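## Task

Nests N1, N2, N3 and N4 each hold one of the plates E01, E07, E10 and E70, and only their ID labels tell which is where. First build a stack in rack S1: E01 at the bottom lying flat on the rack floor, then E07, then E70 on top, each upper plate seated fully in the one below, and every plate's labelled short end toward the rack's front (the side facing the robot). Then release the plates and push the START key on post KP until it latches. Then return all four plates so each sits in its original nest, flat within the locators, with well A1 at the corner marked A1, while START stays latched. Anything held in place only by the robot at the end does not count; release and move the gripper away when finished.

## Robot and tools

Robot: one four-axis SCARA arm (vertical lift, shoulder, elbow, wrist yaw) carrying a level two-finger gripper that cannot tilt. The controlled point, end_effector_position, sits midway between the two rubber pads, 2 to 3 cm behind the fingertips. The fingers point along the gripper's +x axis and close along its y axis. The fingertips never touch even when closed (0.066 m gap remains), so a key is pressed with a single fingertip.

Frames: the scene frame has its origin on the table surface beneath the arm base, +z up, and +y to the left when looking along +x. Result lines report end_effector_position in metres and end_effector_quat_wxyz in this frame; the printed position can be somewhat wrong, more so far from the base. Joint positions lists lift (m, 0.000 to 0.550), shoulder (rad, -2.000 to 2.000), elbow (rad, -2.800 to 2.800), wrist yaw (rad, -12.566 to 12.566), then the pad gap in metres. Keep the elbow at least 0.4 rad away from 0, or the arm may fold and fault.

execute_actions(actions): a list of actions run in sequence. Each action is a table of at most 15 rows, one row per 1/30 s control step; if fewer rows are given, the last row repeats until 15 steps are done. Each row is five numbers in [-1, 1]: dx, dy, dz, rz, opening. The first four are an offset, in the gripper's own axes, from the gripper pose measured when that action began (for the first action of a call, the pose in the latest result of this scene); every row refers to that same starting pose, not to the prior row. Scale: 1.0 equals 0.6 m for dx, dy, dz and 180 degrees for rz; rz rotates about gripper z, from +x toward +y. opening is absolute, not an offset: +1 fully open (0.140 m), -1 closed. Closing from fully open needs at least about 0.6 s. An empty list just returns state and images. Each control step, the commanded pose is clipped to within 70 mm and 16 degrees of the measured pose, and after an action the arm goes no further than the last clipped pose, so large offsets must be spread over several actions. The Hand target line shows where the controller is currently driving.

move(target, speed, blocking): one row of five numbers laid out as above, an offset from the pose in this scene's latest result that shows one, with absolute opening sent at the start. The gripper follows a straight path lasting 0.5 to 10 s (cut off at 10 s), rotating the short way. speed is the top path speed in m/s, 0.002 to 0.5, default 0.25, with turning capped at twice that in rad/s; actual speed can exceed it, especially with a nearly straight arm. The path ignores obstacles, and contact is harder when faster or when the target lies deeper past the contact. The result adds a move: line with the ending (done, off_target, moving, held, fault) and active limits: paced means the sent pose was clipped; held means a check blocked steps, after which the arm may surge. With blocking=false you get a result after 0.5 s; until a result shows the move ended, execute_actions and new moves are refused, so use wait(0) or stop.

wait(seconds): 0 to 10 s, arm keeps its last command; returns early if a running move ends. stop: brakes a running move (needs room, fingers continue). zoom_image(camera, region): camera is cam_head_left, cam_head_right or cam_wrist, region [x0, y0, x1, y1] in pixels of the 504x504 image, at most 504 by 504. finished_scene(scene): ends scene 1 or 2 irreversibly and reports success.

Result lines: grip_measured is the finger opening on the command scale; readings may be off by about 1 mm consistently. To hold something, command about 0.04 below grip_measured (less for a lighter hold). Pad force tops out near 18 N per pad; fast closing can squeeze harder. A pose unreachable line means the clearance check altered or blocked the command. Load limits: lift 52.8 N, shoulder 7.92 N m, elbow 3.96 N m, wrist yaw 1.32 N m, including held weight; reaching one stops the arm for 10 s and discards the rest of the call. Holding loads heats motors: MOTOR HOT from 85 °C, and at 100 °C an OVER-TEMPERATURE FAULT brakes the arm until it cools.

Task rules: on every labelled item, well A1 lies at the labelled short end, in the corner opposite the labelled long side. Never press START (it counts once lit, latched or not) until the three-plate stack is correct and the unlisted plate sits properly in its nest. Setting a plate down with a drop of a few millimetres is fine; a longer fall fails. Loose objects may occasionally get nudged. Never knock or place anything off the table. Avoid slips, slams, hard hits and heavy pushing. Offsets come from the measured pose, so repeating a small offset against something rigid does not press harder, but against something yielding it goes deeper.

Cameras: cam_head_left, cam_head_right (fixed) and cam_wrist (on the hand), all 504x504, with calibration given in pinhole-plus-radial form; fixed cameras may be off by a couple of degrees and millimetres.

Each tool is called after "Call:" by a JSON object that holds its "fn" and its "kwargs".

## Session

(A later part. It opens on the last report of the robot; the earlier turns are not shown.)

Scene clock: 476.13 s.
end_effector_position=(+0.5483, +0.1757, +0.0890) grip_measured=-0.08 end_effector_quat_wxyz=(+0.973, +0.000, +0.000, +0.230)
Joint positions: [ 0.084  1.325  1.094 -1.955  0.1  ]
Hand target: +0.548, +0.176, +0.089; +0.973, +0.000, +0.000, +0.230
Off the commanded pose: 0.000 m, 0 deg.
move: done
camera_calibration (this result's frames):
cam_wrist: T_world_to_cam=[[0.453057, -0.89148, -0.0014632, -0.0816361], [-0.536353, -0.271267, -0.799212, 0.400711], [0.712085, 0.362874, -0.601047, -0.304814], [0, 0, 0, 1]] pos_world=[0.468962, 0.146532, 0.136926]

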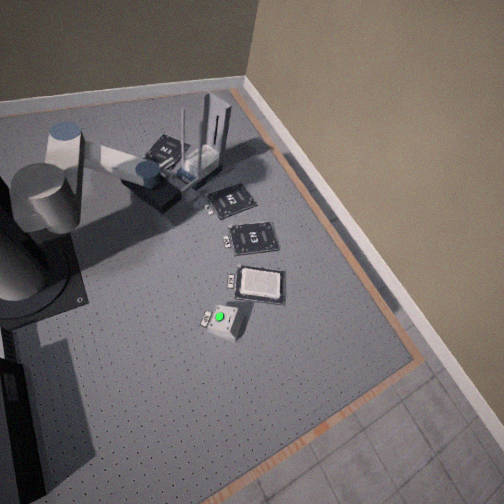

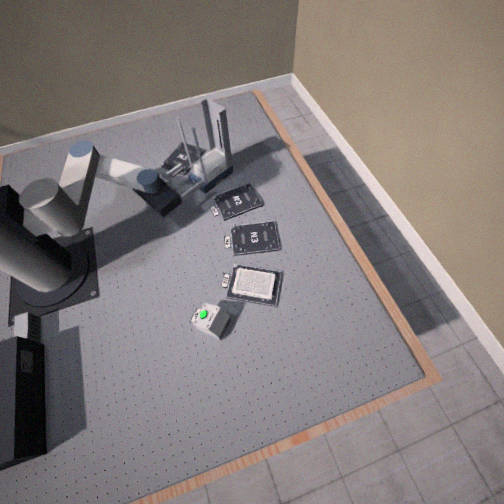

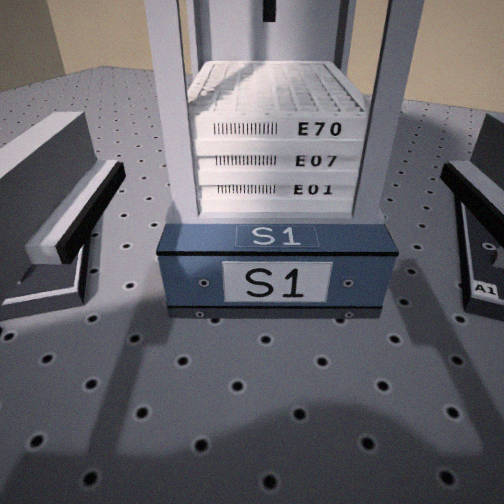

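Call:
{"fn": "move", "kwargs": {"target": [0.200167, -0.00024, 0, -0.00032, -0.08], "speed": 0.13}}

Call:
{"fn": "execute_actions", "kwargs": {"actions": [[[0,0,0,0,-0.13],[0,0,0,0,-0.18],[0,0,0,0,-0.23],[0,0,0,0,-0.28],[0,0,0,0,-0.33],[0,0,0,0,-0.38],[0,0,0,0,-0.42],[0,0,0,0,-0.46],[0,0,0,0,-0.49],[0,0,0,0,-0.52],[0,0,0,0,-0.54],[0,0,0,0,-0.56],[0,0,0,0,-0.58],[0,0,0,0,-0.60],[0,0,0,0,-0.61]],[[0,0,0,0,-0.61]]]}}

Call:
{"fn": "move", "kwargs": {"target": [0, 0, 0.38845, 0, -0.61], "speed": 0.17}}

Call:
{"fn": "zoom_image", "kwargs": {"camera": "cam_wrist", "region": [220, 404, 320, 504]}}

Call:
{"fn": "zoom_image", "kwargs": {"camera": "cam_wrist", "region": [355, 100, 415, 150]}}

Scene clock: 482.27 s.
end_effector_position=(+0.6557, +0.2295, +0.0890) grip_measured=-0.08 end_effector_quat_wxyz=(+0.973, +0.000, +0.000, +0.230)
Joint positions: [ 0.084  1.089  1.707 -2.332  0.1  ]
Hand target: +0.656, +0.229, +0.089; +0.973, +0.000, +0.000, +0.230
Off the commanded pose: 0.000 m, 0 deg.
move: done
camera_calibration (this result's frames):
cam_wrist: T_world_to_cam=[[0.452442, -0.891793, -0.0014632, -0.0818698], [-0.53654, -0.270896, -0.799212, 0.472967], [0.712335, 0.362382, -0.601047, -0.400893], [0, 0, 0, 1]] pos_world=[0.576378, 0.200391, 0.136926]

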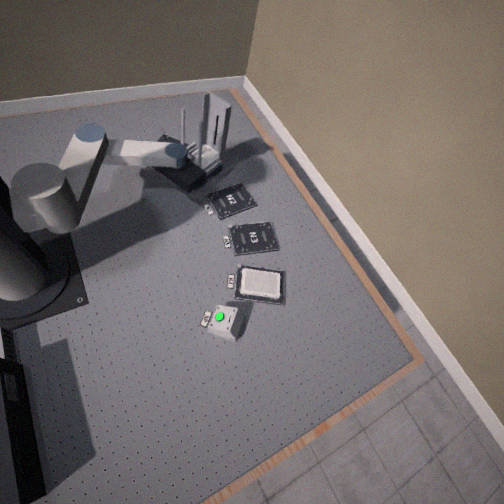

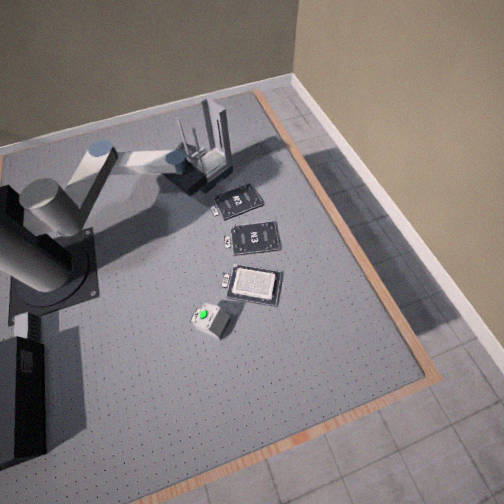

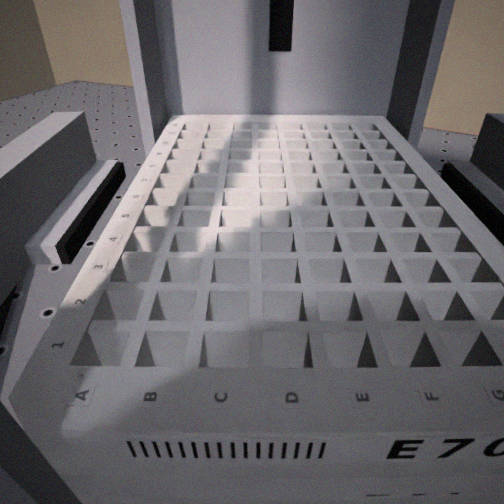

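Scene clock: 483.27 s.
end_effector_position=(+0.6557, +0.2295, +0.0890) grip_measured=-0.56 end_effector_quat_wxyz=(+0.973, +0.000, +0.000, +0.230)
Joint positions: [ 0.084  1.089  1.707 -2.332  0.082]
Hand target: +0.656, +0.229, +0.089; +0.973, +0.000, +0.000, +0.230
Off the commanded pose: 0.000 m, 0 deg.
camera_calibration (this result's frames):
cam_wrist: T_world_to_cam=[[0.452418, -0.891805, -0.0014632, -0.081856], [-0.536547, -0.270882, -0.799212, 0.472969], [0.712345, 0.362363, -0.601047, -0.400895], [0, 0, 0, 1]] pos_world=[0.576378, 0.200389, 0.136926]

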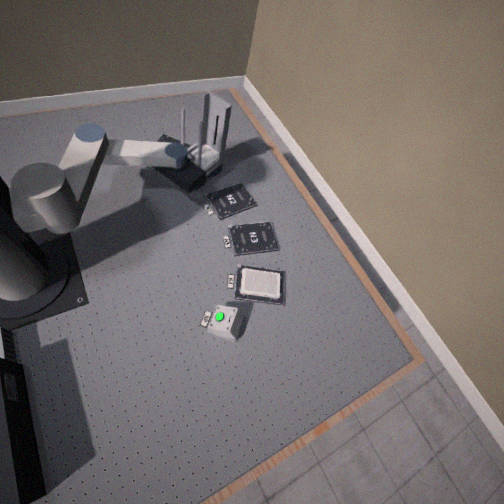

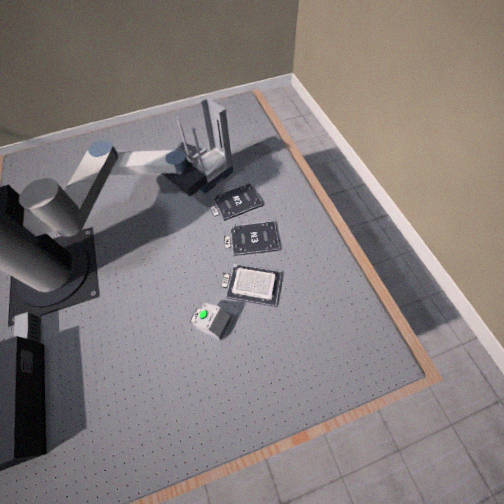

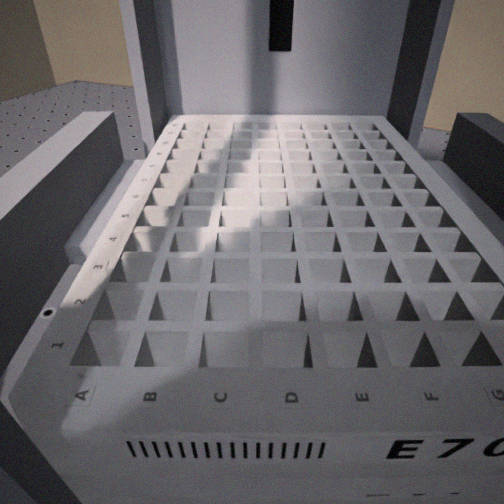

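Scene clock: 485.00 s.
end_effector_position=(+0.6557, +0.2295, +0.3222) grip_measured=-0.56 end_effector_quat_wxyz=(+0.973, +0.000, +0.000, +0.230)
Joint positions: [ 0.317  1.089  1.707 -2.332  0.082]
Hand target: +0.656, +0.229, +0.322; +0.973, +0.000, +0.000, +0.230
Off the commanded pose: 0.000 m, 0 deg.
move: done
camera_calibration (this result's frames):
cam_wrist: T_world_to_cam=[[0.452454, -0.891786, -0.0014632, -0.0815302], [-0.536536, -0.270904, -0.799212, 0.659286], [0.71233, 0.362392, -0.601047, -0.260778], [0, 0, 0, 1]] pos_world=[0.57638, 0.2004, 0.37005]

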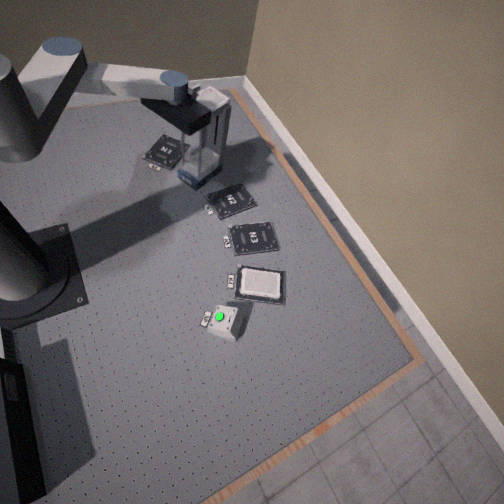

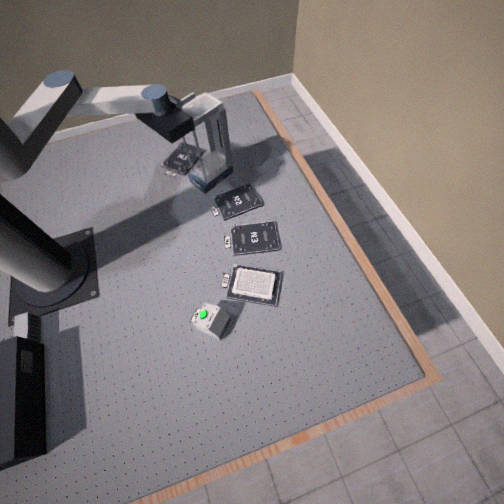

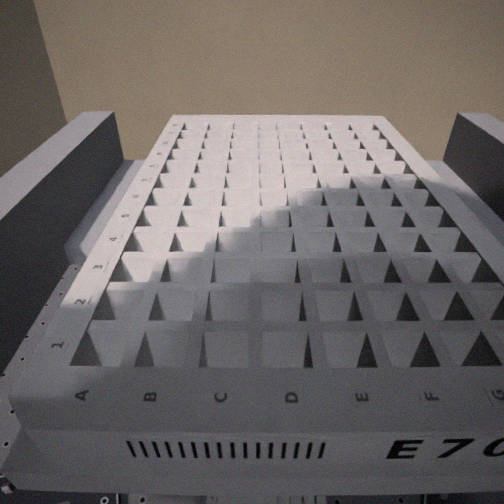

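Region (220, 404, 320, 504) of cam_wrist's 504x504 image, scaled by 5.040, with more detail than that image has.

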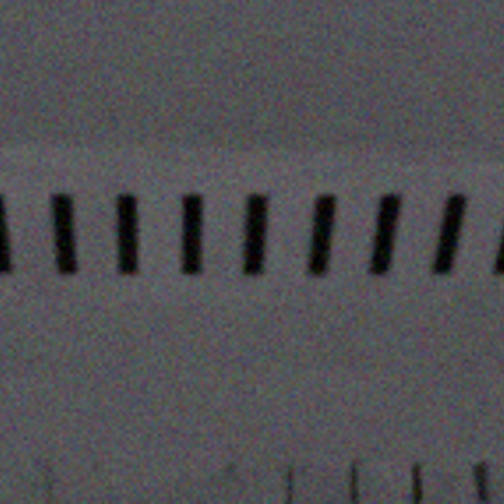

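Region (355, 100, 415, 150) of cam_wrist's 504x504 image, scaled by 8.400, with more detail than that image has.

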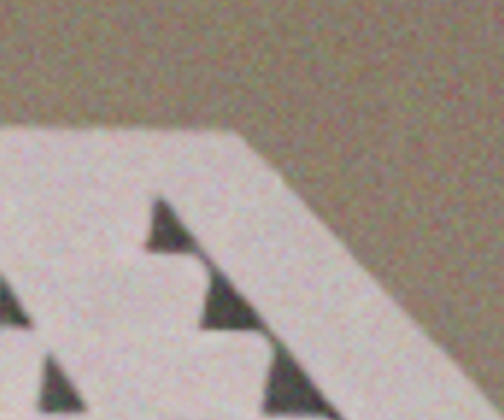

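Call:
{"fn": "move", "kwargs": {"target": [-0.05509, -0.290663, 0, -0.121167, -0.61], "speed": 0.22}}

Scene clock: 490.40 s.
end_effector_position=(+0.7043, +0.0586, +0.3221) grip_measured=-0.56 end_effector_quat_wxyz=(+0.999, +0.000, +0.000, +0.041)
Joint positions: [ 0.317  0.771  1.706 -2.394  0.082]
Hand target: +0.704, +0.059, +0.322; +0.999, +0.000, +0.000, +0.042
Off the commanded pose: 0.000 m, 0 deg.
move: done
camera_calibration (this result's frames):
cam_wrist: T_world_to_cam=[[0.0883298, -0.99609, -0.0014632, 0.00669055], [-0.598802, -0.0519256, -0.799212, 0.670055], [0.796012, 0.0714704, -0.601047, -0.275318], [0, 0, 0, 1]] pos_world=[0.619795, 0.0611345, 0.370047]

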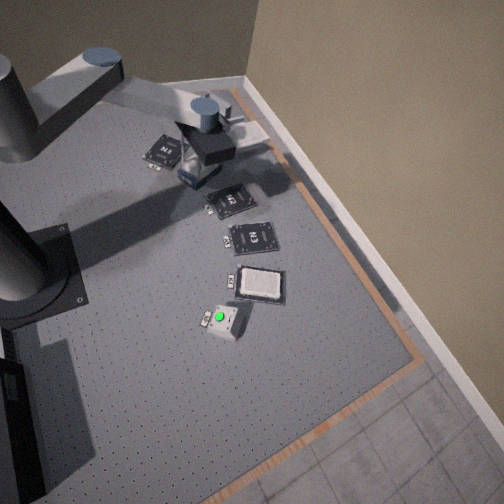

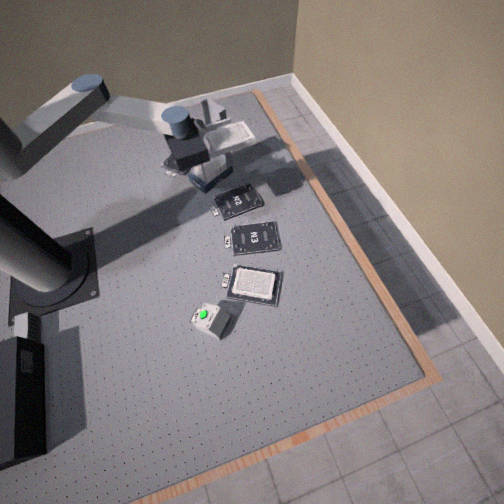

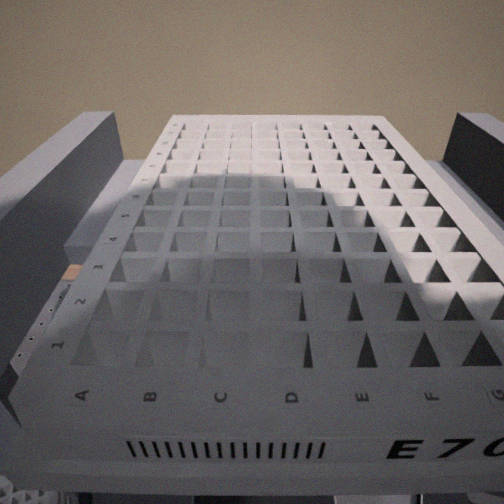

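Call:
{"fn": "execute_actions", "kwargs": {"actions": []}}

Scene clock: 500.37 s.
end_effector_position=(+0.7043, +0.0587, +0.3221) grip_measured=-0.56 end_effector_quat_wxyz=(+0.999, +0.000, +0.000, +0.042)
Joint positions: [ 0.317  0.771  1.706 -2.394  0.082]
Hand target: +0.704, +0.059, +0.322; +0.999, +0.000, +0.000, +0.042
Off the commanded pose: 0.000 m, 0 deg.
camera_calibration (this result's frames):
cam_wrist: T_world_to_cam=[[0.0884467, -0.99608, -0.0014632, 0.006659], [-0.598796, -0.0519959, -0.799212, 0.67006], [0.796003, 0.0715638, -0.601047, -0.275324], [0, 0, 0, 1]] pos_world=[0.619799, 0.0611765, 0.370047]

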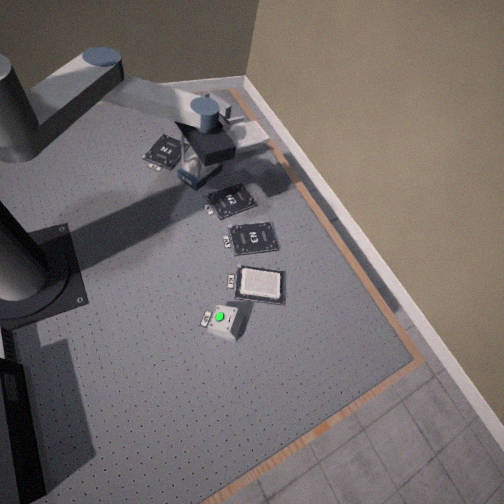

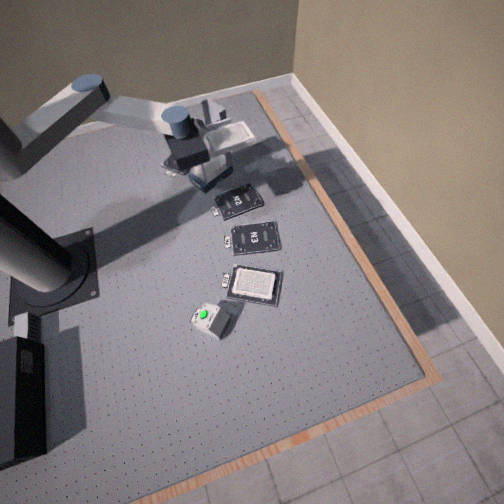

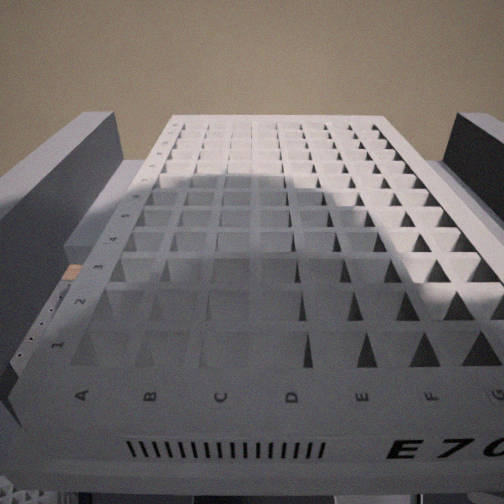

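Call:
{"fn": "move", "kwargs": {"target": [-0.020167, -0.302023, -0.453583, -0.099289, -0.61], "speed": 0.3}}

Scene clock: 507.23 s.
end_effector_position=(+0.7073, -0.1230, +0.0499) grip_measured=-0.56 end_effector_quat_wxyz=(+0.993, +0.000, +0.000, -0.114)
Joint positions: [ 0.045  0.388  1.789 -2.406  0.082]
Hand target: +0.707, -0.123, +0.050; +0.993, +0.000, +0.000, -0.114
Off the commanded pose: 0.000 m, 0 deg.
move: done
camera_calibration (this result's frames):
cam_wrist: T_world_to_cam=[[-0.221674, -0.97512, -0.0014632, 0.0469617], [-0.585835, 0.134377, -0.799212, 0.458605], [0.779524, -0.176307, -0.601047, -0.447176], [0, 0, 0, 1]] pos_world=[0.627662, -0.0946729, 0.0978176]

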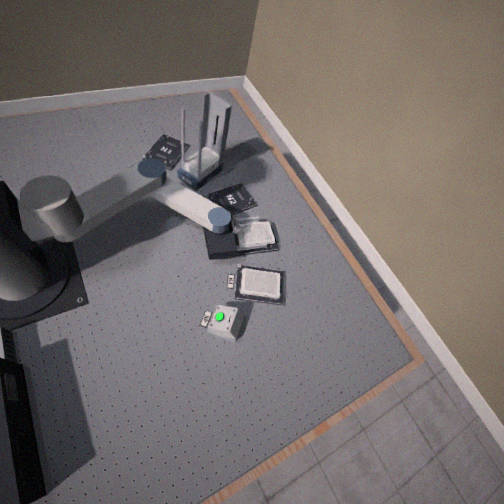

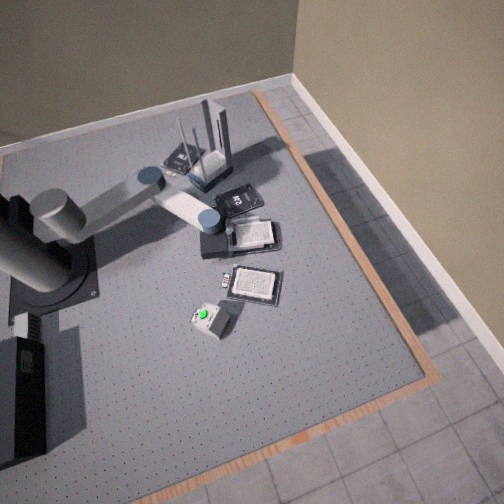

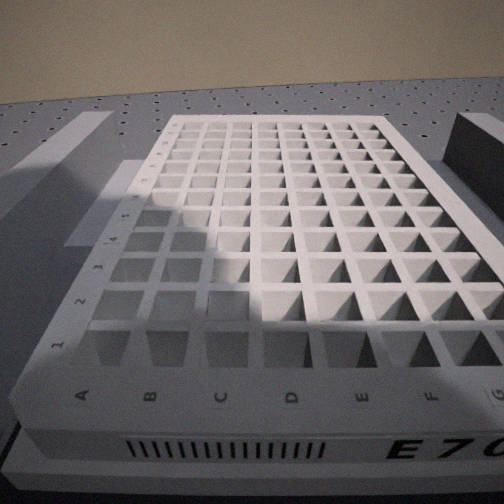

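Call:
{"fn": "zoom_image", "kwargs": {"camera": "cam_wrist", "region": [220, 404, 320, 504]}}

Call:
{"fn": "zoom_image", "kwargs": {"camera": "cam_head_left", "region": [190, 190, 300, 300]}}

Region (220, 404, 320, 504) of cam_wrist's 504x504 image, scaled by 5.040, with more detail than that image has.

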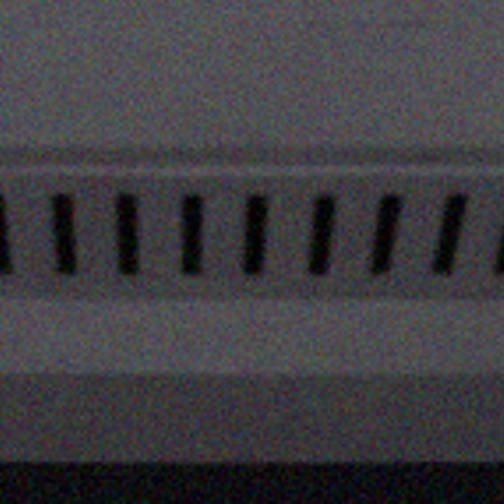

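Region (190, 190, 300, 300) of cam_head_left's 504x504 image, scaled by 4.582, with more detail than that image has.

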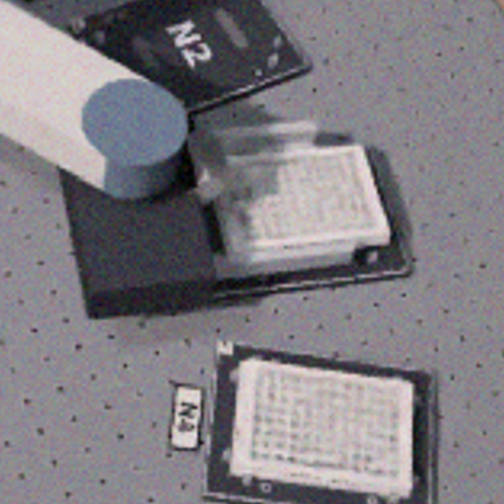

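Call:
{"fn": "move", "kwargs": {"target": [0, 0.0001, -0.0224, 0, -0.61], "speed": 0.03}}

Scene clock: 516.20 s.
end_effector_position=(+0.7073, -0.1230, +0.0364) grip_measured=-0.56 end_effector_quat_wxyz=(+0.993, +0.000, +0.000, -0.114)
Joint positions: [ 0.031  0.388  1.789 -2.406  0.082]
Hand target: +0.707, -0.123, +0.036; +0.993, +0.000, +0.000, -0.114
Off the commanded pose: 0.000 m, 0 deg.
move: done
camera_calibration (this result's frames):
cam_wrist: T_world_to_cam=[[-0.221624, -0.975131, -0.0014632, 0.0469287], [-0.585842, 0.134347, -0.799212, 0.447803], [0.779533, -0.176267, -0.601047, -0.455306], [0, 0, 0, 1]] pos_world=[0.627669, -0.0946549, 0.0842982]

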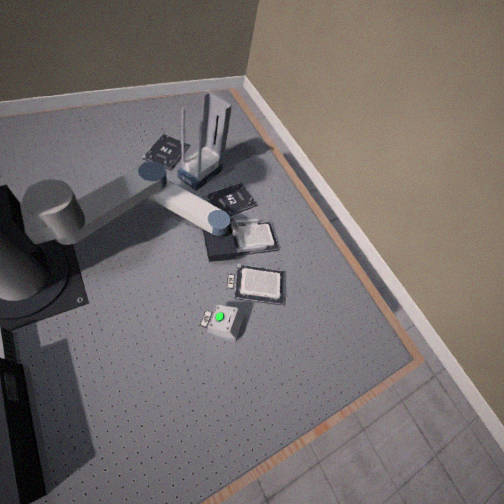

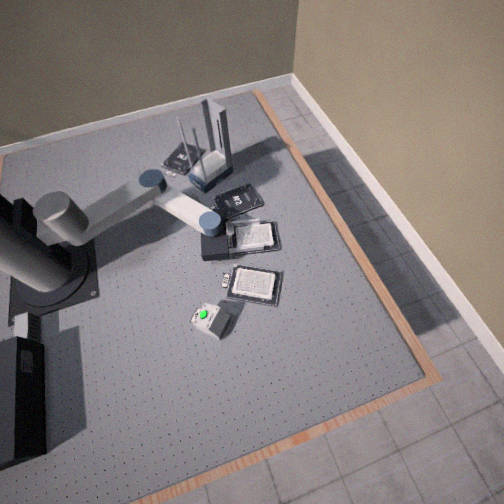

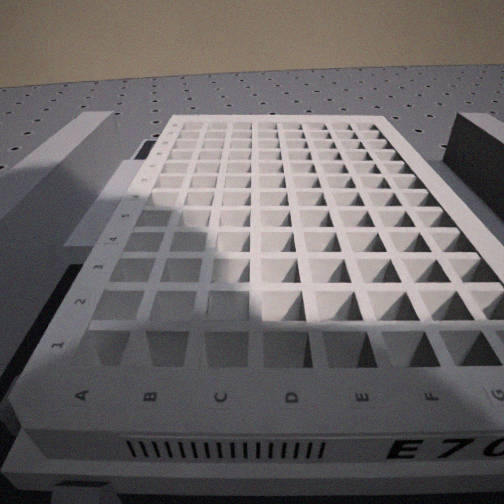

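Call:
{"fn": "execute_actions", "kwargs": {"actions": [[[0,0,-0.0005,0,-0.61],[0,0,-0.001,0,-0.61],[0,0,-0.0015,0,-0.61],[0,0,-0.002,0,-0.61],[0,0,-0.0025,0,-0.61],[0,0,-0.003,0,-0.61],[0,0,-0.0033,0,-0.61]],[[0,0,0,0,-0.57],[0,0,0,0,-0.53],[0,0,0,0,-0.48],[0,0,0,0,-0.42],[0,0,0,0,-0.36],[0,0,0,0,-0.3],[0,0,0,0,-0.24],[0,0,0,0,-0.18],[0,0,0,0,-0.12],[0,0,0,0,-0.08]]]}}

Scene clock: 521.33 s.
end_effector_position=(+0.7073, -0.1230, +0.0344) grip_measured=-0.08 end_effector_quat_wxyz=(+0.993, +0.000, +0.000, -0.114)
Joint positions: [ 0.029  0.388  1.789 -2.406  0.1  ]
Hand target: +0.707, -0.123, +0.034; +0.993, +0.000, +0.000, -0.114
Off the commanded pose: 0.000 m, 0 deg.
camera_calibration (this result's frames):
cam_wrist: T_world_to_cam=[[-0.221622, -0.975131, -0.0014632, 0.0469249], [-0.585842, 0.134346, -0.799212, 0.44623], [0.779534, -0.176266, -0.601047, -0.456489], [0, 0, 0, 1]] pos_world=[0.627669, -0.094655, 0.0823301]

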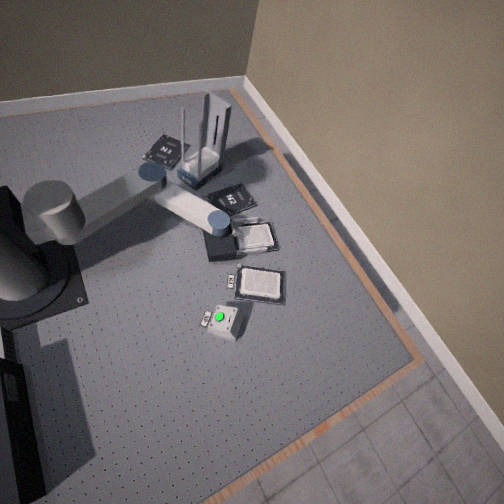

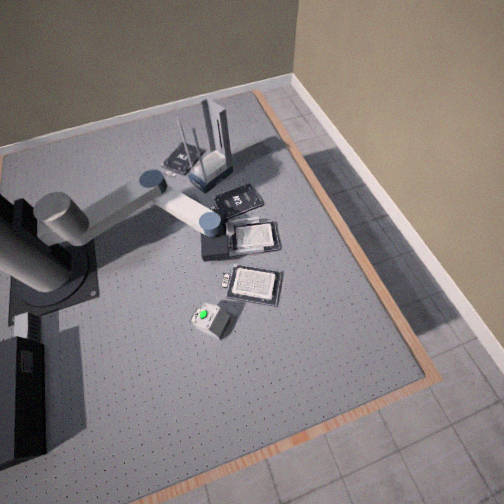

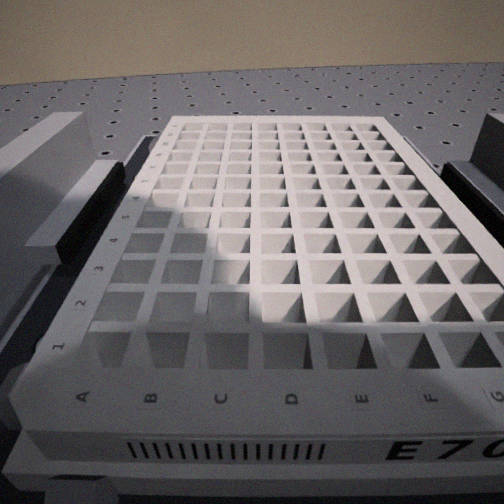

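Call:
{"fn": "move", "kwargs": {"target": [0, 0, 0.0696, 0, -0.08], "speed": 0.15}}

Scene clock: 525.03 s.
end_effector_position=(+0.7073, -0.1229, +0.0763) grip_measured=-0.08 end_effector_quat_wxyz=(+0.993, +0.000, +0.000, -0.114)
Joint positions: [ 0.071  0.388  1.789 -2.406  0.1  ]
Hand target: +0.707, -0.123, +0.076; +0.993, +0.000, +0.000, -0.114
Off the commanded pose: 0.000 m, 0 deg.
move: done
camera_calibration (this result's frames):
cam_wrist: T_world_to_cam=[[-0.221577, -0.975142, -0.0014632, 0.0469676], [-0.585848, 0.134319, -0.799212, 0.479664], [0.779542, -0.17623, -0.601047, -0.431356], [0, 0, 0, 1]] pos_world=[0.627678, -0.094646, 0.124157]

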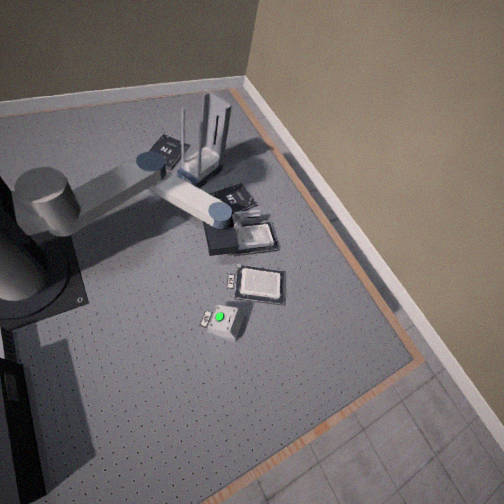

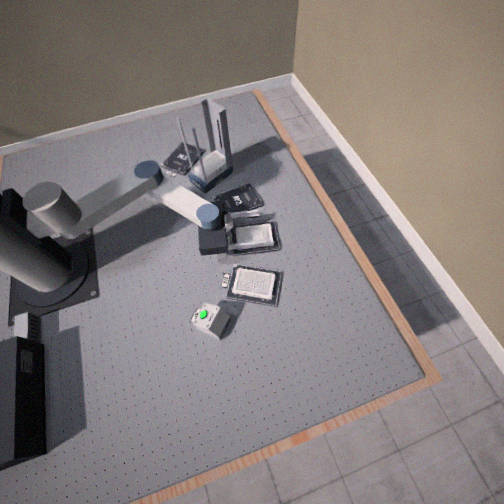

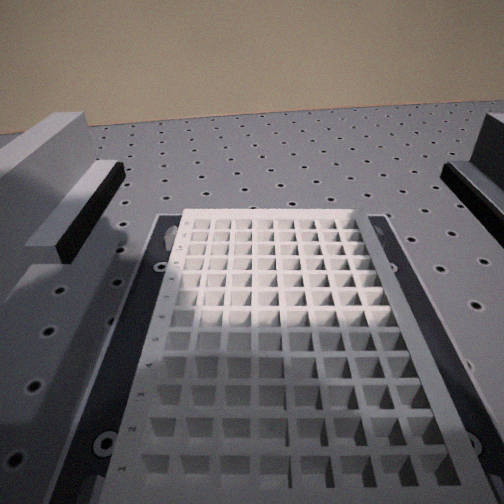

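Call:
{"fn": "move", "kwargs": {"target": [-0.370587, 0.425078, -0.0001, 0.220428, -0.08], "speed": 0.3}}

Scene clock: 531.93 s.
end_effector_position=(+0.5484, +0.1759, +0.0763) grip_measured=-0.08 end_effector_quat_wxyz=(+0.973, +0.000, +0.000, +0.230)
Joint positions: [ 0.071  1.326  1.095 -1.956  0.1  ]
Hand target: +0.548, +0.176, +0.076; +0.973, +0.000, +0.000, +0.230
Off the commanded pose: 0.000 m, 0 deg.
move: done
camera_calibration (this result's frames):
cam_wrist: T_world_to_cam=[[0.452639, -0.891693, -0.0014632, -0.0812714], [-0.53648, -0.271015, -0.799212, 0.390658], [0.712255, 0.36254, -0.601047, -0.312707], [0, 0, 0, 1]] pos_world=[0.469094, 0.146774, 0.124148]

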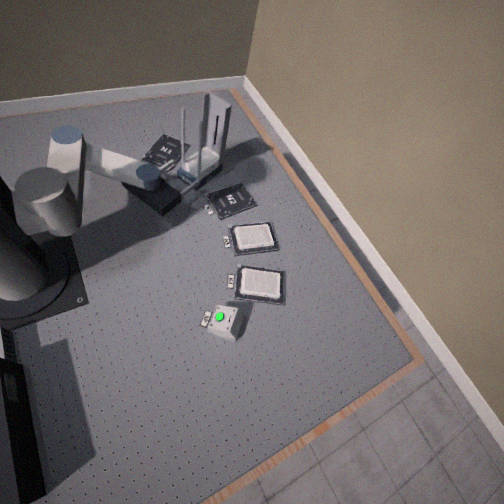

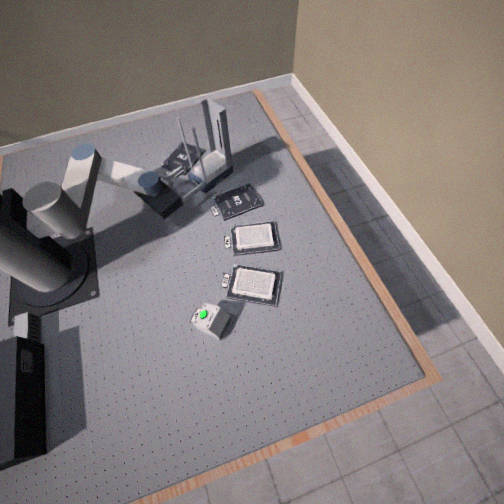

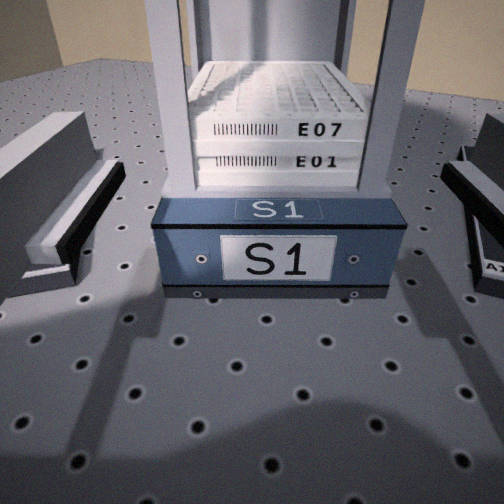

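Call:
{"fn": "move", "kwargs": {"target": [0.19995, -0.00028, 0, -0.00021, -0.08], "speed": 0.12}}

Scene clock: 539.57 s.
end_effector_position=(+0.6558, +0.2296, +0.0763) grip_measured=-0.08 end_effector_quat_wxyz=(+0.973, +0.000, +0.000, +0.230)
Joint positions: [ 0.071  1.089  1.708 -2.333  0.1  ]
Hand target: +0.656, +0.230, +0.076; +0.973, +0.000, +0.000, +0.230
Off the commanded pose: 0.000 m, 0 deg.
move: done
camera_calibration (this result's frames):
cam_wrist: T_world_to_cam=[[0.452335, -0.891847, -0.0014632, -0.0817669], [-0.536572, -0.270833, -0.799212, 0.462817], [0.712379, 0.362297, -0.601047, -0.408655], [0, 0, 0, 1]] pos_world=[0.576438, 0.200477, 0.124148]

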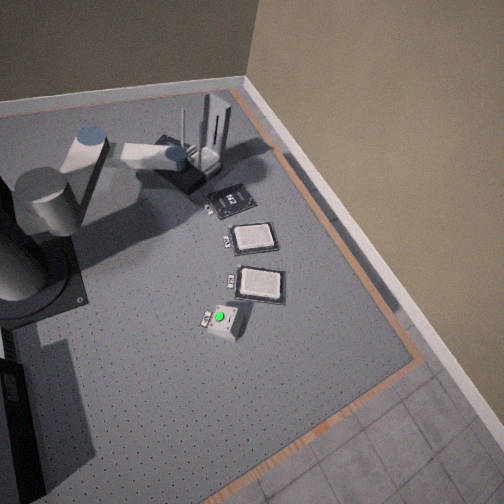

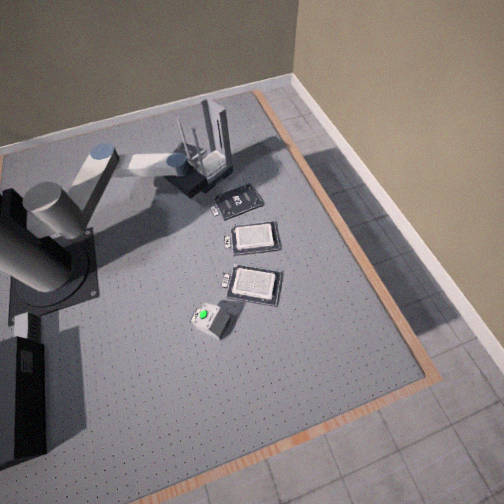

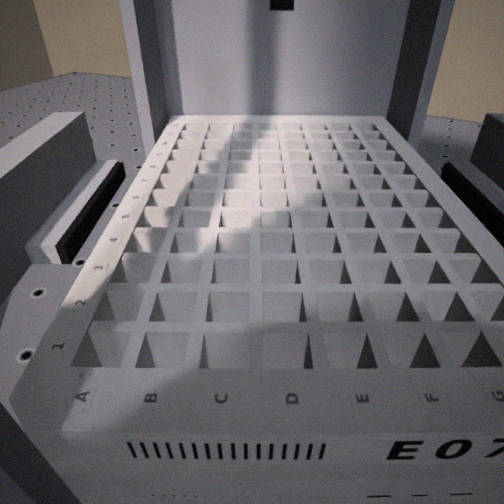

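Call:
{"fn": "execute_actions", "kwargs": {"actions": [[[0,0,0,0,-0.13],[0,0,0,0,-0.18],[0,0,0,0,-0.23],[0,0,0,0,-0.28],[0,0,0,0,-0.33],[0,0,0,0,-0.38],[0,0,0,0,-0.43],[0,0,0,0,-0.47],[0,0,0,0,-0.5],[0,0,0,0,-0.53],[0,0,0,0,-0.56],[0,0,0,0,-0.58],[0,0,0,0,-0.6],[0,0,0,0,-0.61]],[[0,0,0,0,-0.61]]]}}

Call:
{"fn": "zoom_image", "kwargs": {"camera": "cam_wrist", "region": [220, 404, 320, 504]}}

Call:
{"fn": "zoom_image", "kwargs": {"camera": "cam_wrist", "region": [355, 100, 415, 150]}}

Scene clock: 544.33 s.
end_effector_position=(+0.6558, +0.2296, +0.0763) grip_measured=-0.56 end_effector_quat_wxyz=(+0.973, +0.000, +0.000, +0.230)
Joint positions: [ 0.071  1.089  1.708 -2.333  0.082]
Hand target: +0.656, +0.230, +0.076; +0.973, +0.000, +0.000, +0.230
Off the commanded pose: 0.000 m, 0 deg.
camera_calibration (this result's frames):
cam_wrist: T_world_to_cam=[[0.452318, -0.891855, -0.0014632, -0.081757], [-0.536577, -0.270822, -0.799212, 0.462818], [0.712386, 0.362283, -0.601047, -0.408656], [0, 0, 0, 1]] pos_world=[0.576439, 0.200475, 0.124148]

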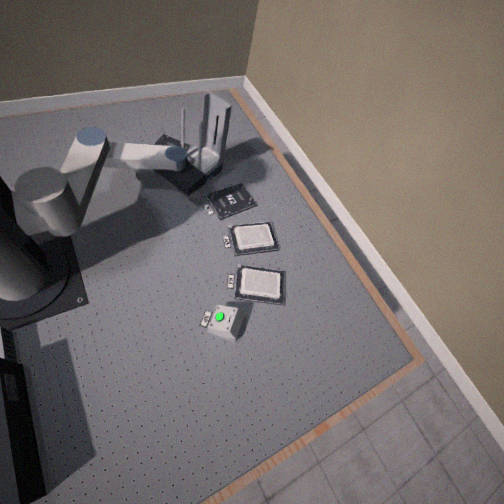

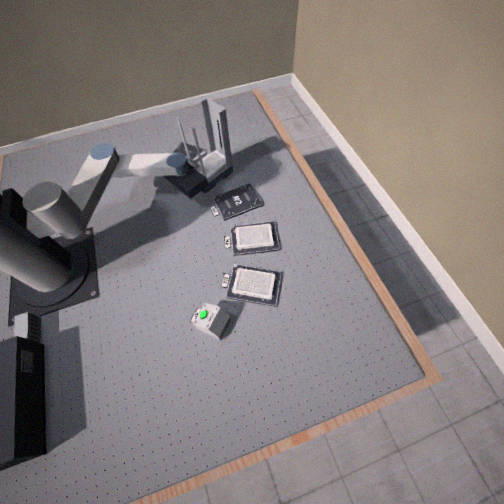

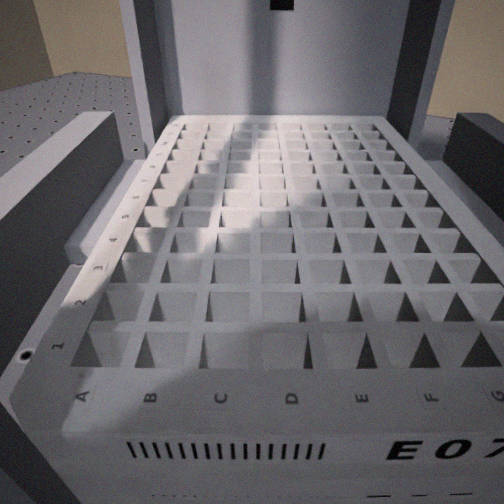

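Region (220, 404, 320, 504) of cam_wrist's 504x504 image, scaled by 5.040, with more detail than that image has.

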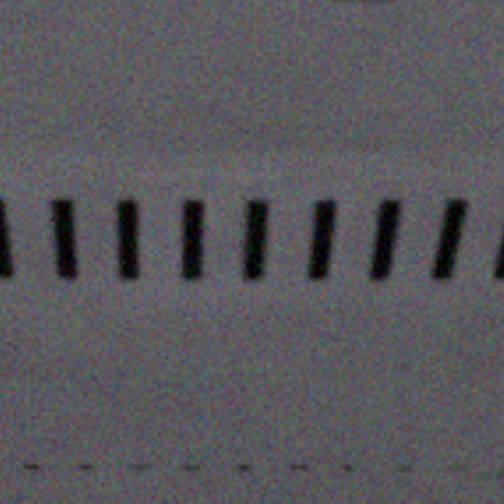

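Region (355, 100, 415, 150) of cam_wrist's 504x504 image, scaled by 8.400, with more detail than that image has.

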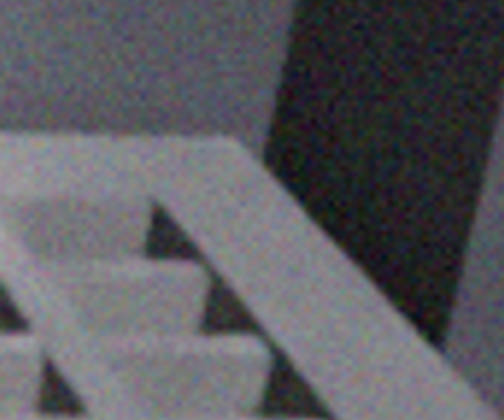

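Call:
{"fn": "move", "kwargs": {"target": [0, 0, 0.4097, 0, -0.61], "speed": 0.2}}

Scene clock: 547.80 s.
end_effector_position=(+0.6558, +0.2296, +0.3221) grip_measured=-0.56 end_effector_quat_wxyz=(+0.973, +0.000, +0.000, +0.230)
Joint positions: [ 0.317  1.089  1.708 -2.333  0.082]
Hand target: +0.656, +0.230, +0.322; +0.973, +0.000, +0.000, +0.230
Off the commanded pose: 0.000 m, 0 deg.
move: done
camera_calibration (this result's frames):
cam_wrist: T_world_to_cam=[[0.452365, -0.891832, -0.0014632, -0.0814143], [-0.536563, -0.27085, -0.799212, 0.659325], [0.712367, 0.362321, -0.601047, -0.260876], [0, 0, 0, 1]] pos_world=[0.576438, 0.200491, 0.370022]

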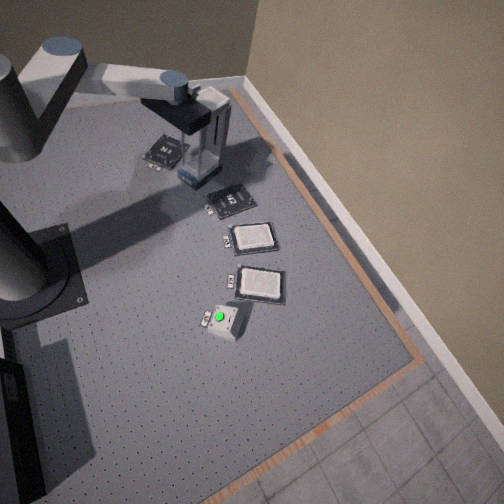

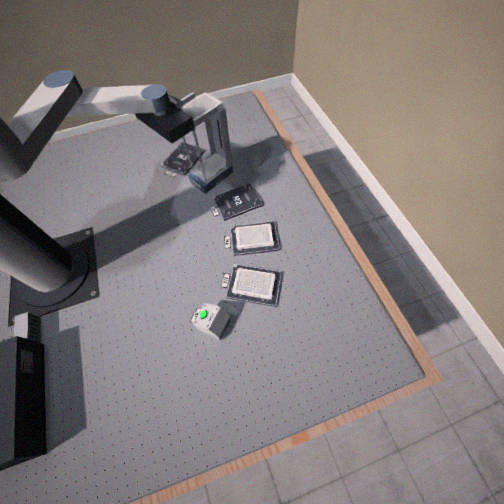

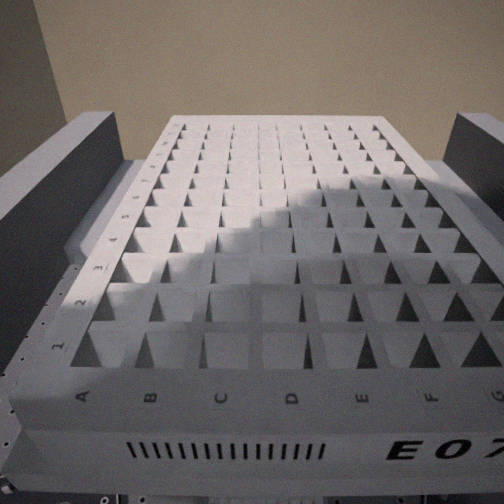

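Call:
{"fn": "move", "kwargs": {"target": [-0.036617, 0.28355, 0, 0.09115, -0.61], "speed": 0.25}}

Scene clock: 552.83 s.
end_effector_position=(+0.5599, +0.3720, +0.3221) grip_measured=-0.56 end_effector_quat_wxyz=(+0.930, +0.000, +0.000, +0.367)
Joint positions: [ 0.317  1.418  1.722 -2.389  0.082]
Hand target: +0.560, +0.372, +0.322; +0.930, +0.000, +0.000, +0.366
Off the commanded pose: 0.000 m, 0 deg.
move: done
camera_calibration (this result's frames):
cam_wrist: T_world_to_cam=[[0.686321, -0.727298, -0.0014632, -0.103197], [-0.437944, -0.411661, -0.799212, 0.643582], [0.580663, 0.549157, -0.601047, -0.239896], [0, 0, 0, 1]] pos_world=[0.491978, 0.321623, 0.370019]

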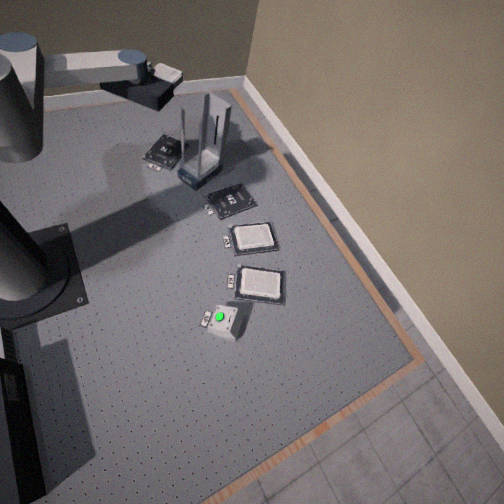

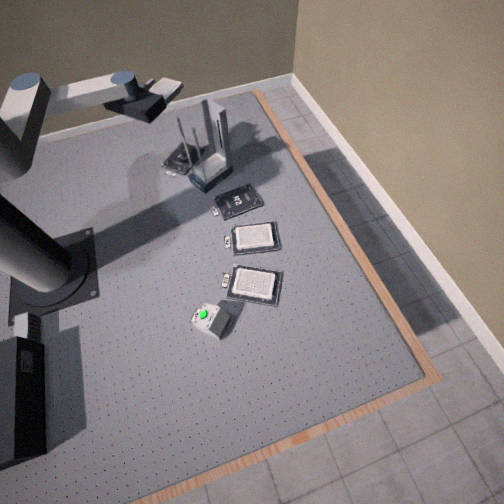

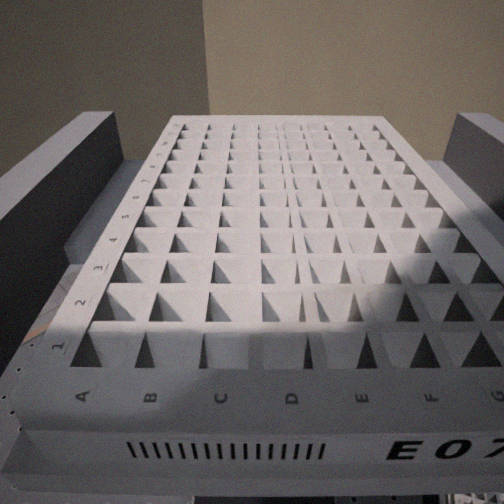

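Call:
{"fn": "move", "kwargs": {"target": [0.00004, -0.00015, -0.4535, 0, -0.61], "speed": 0.3}}

Scene clock: 557.90 s.
end_effector_position=(+0.5599, +0.3720, +0.0499) grip_measured=-0.56 end_effector_quat_wxyz=(+0.930, +0.000, +0.000, +0.367)
Joint positions: [ 0.045  1.418  1.722 -2.389  0.082]
Hand target: +0.560, +0.372, +0.050; +0.930, +0.000, +0.000, +0.367
Off the commanded pose: 0.000 m, 0 deg.
move: done
camera_calibration (this result's frames):
cam_wrist: T_world_to_cam=[[0.68625, -0.727364, -0.0014632, -0.103605], [-0.437983, -0.411619, -0.799212, 0.426067], [0.580716, 0.5491, -0.601047, -0.403507], [0, 0, 0, 1]] pos_world=[0.492032, 0.321585, 0.0978399]

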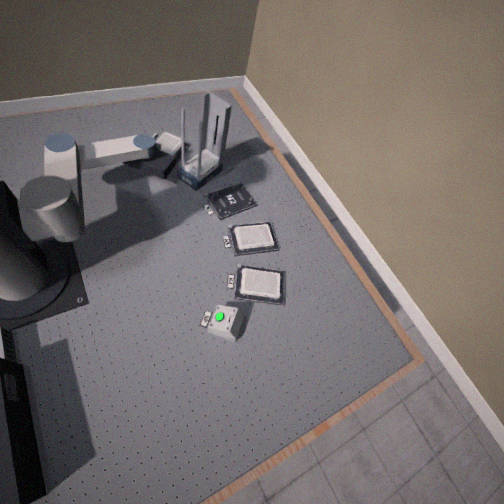

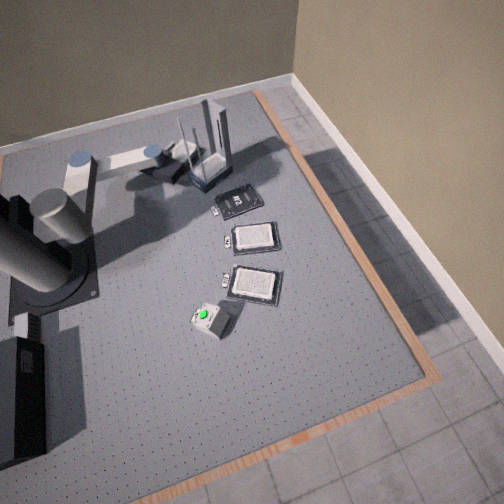

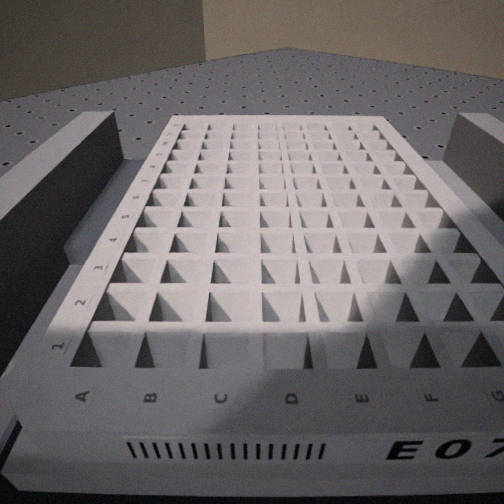

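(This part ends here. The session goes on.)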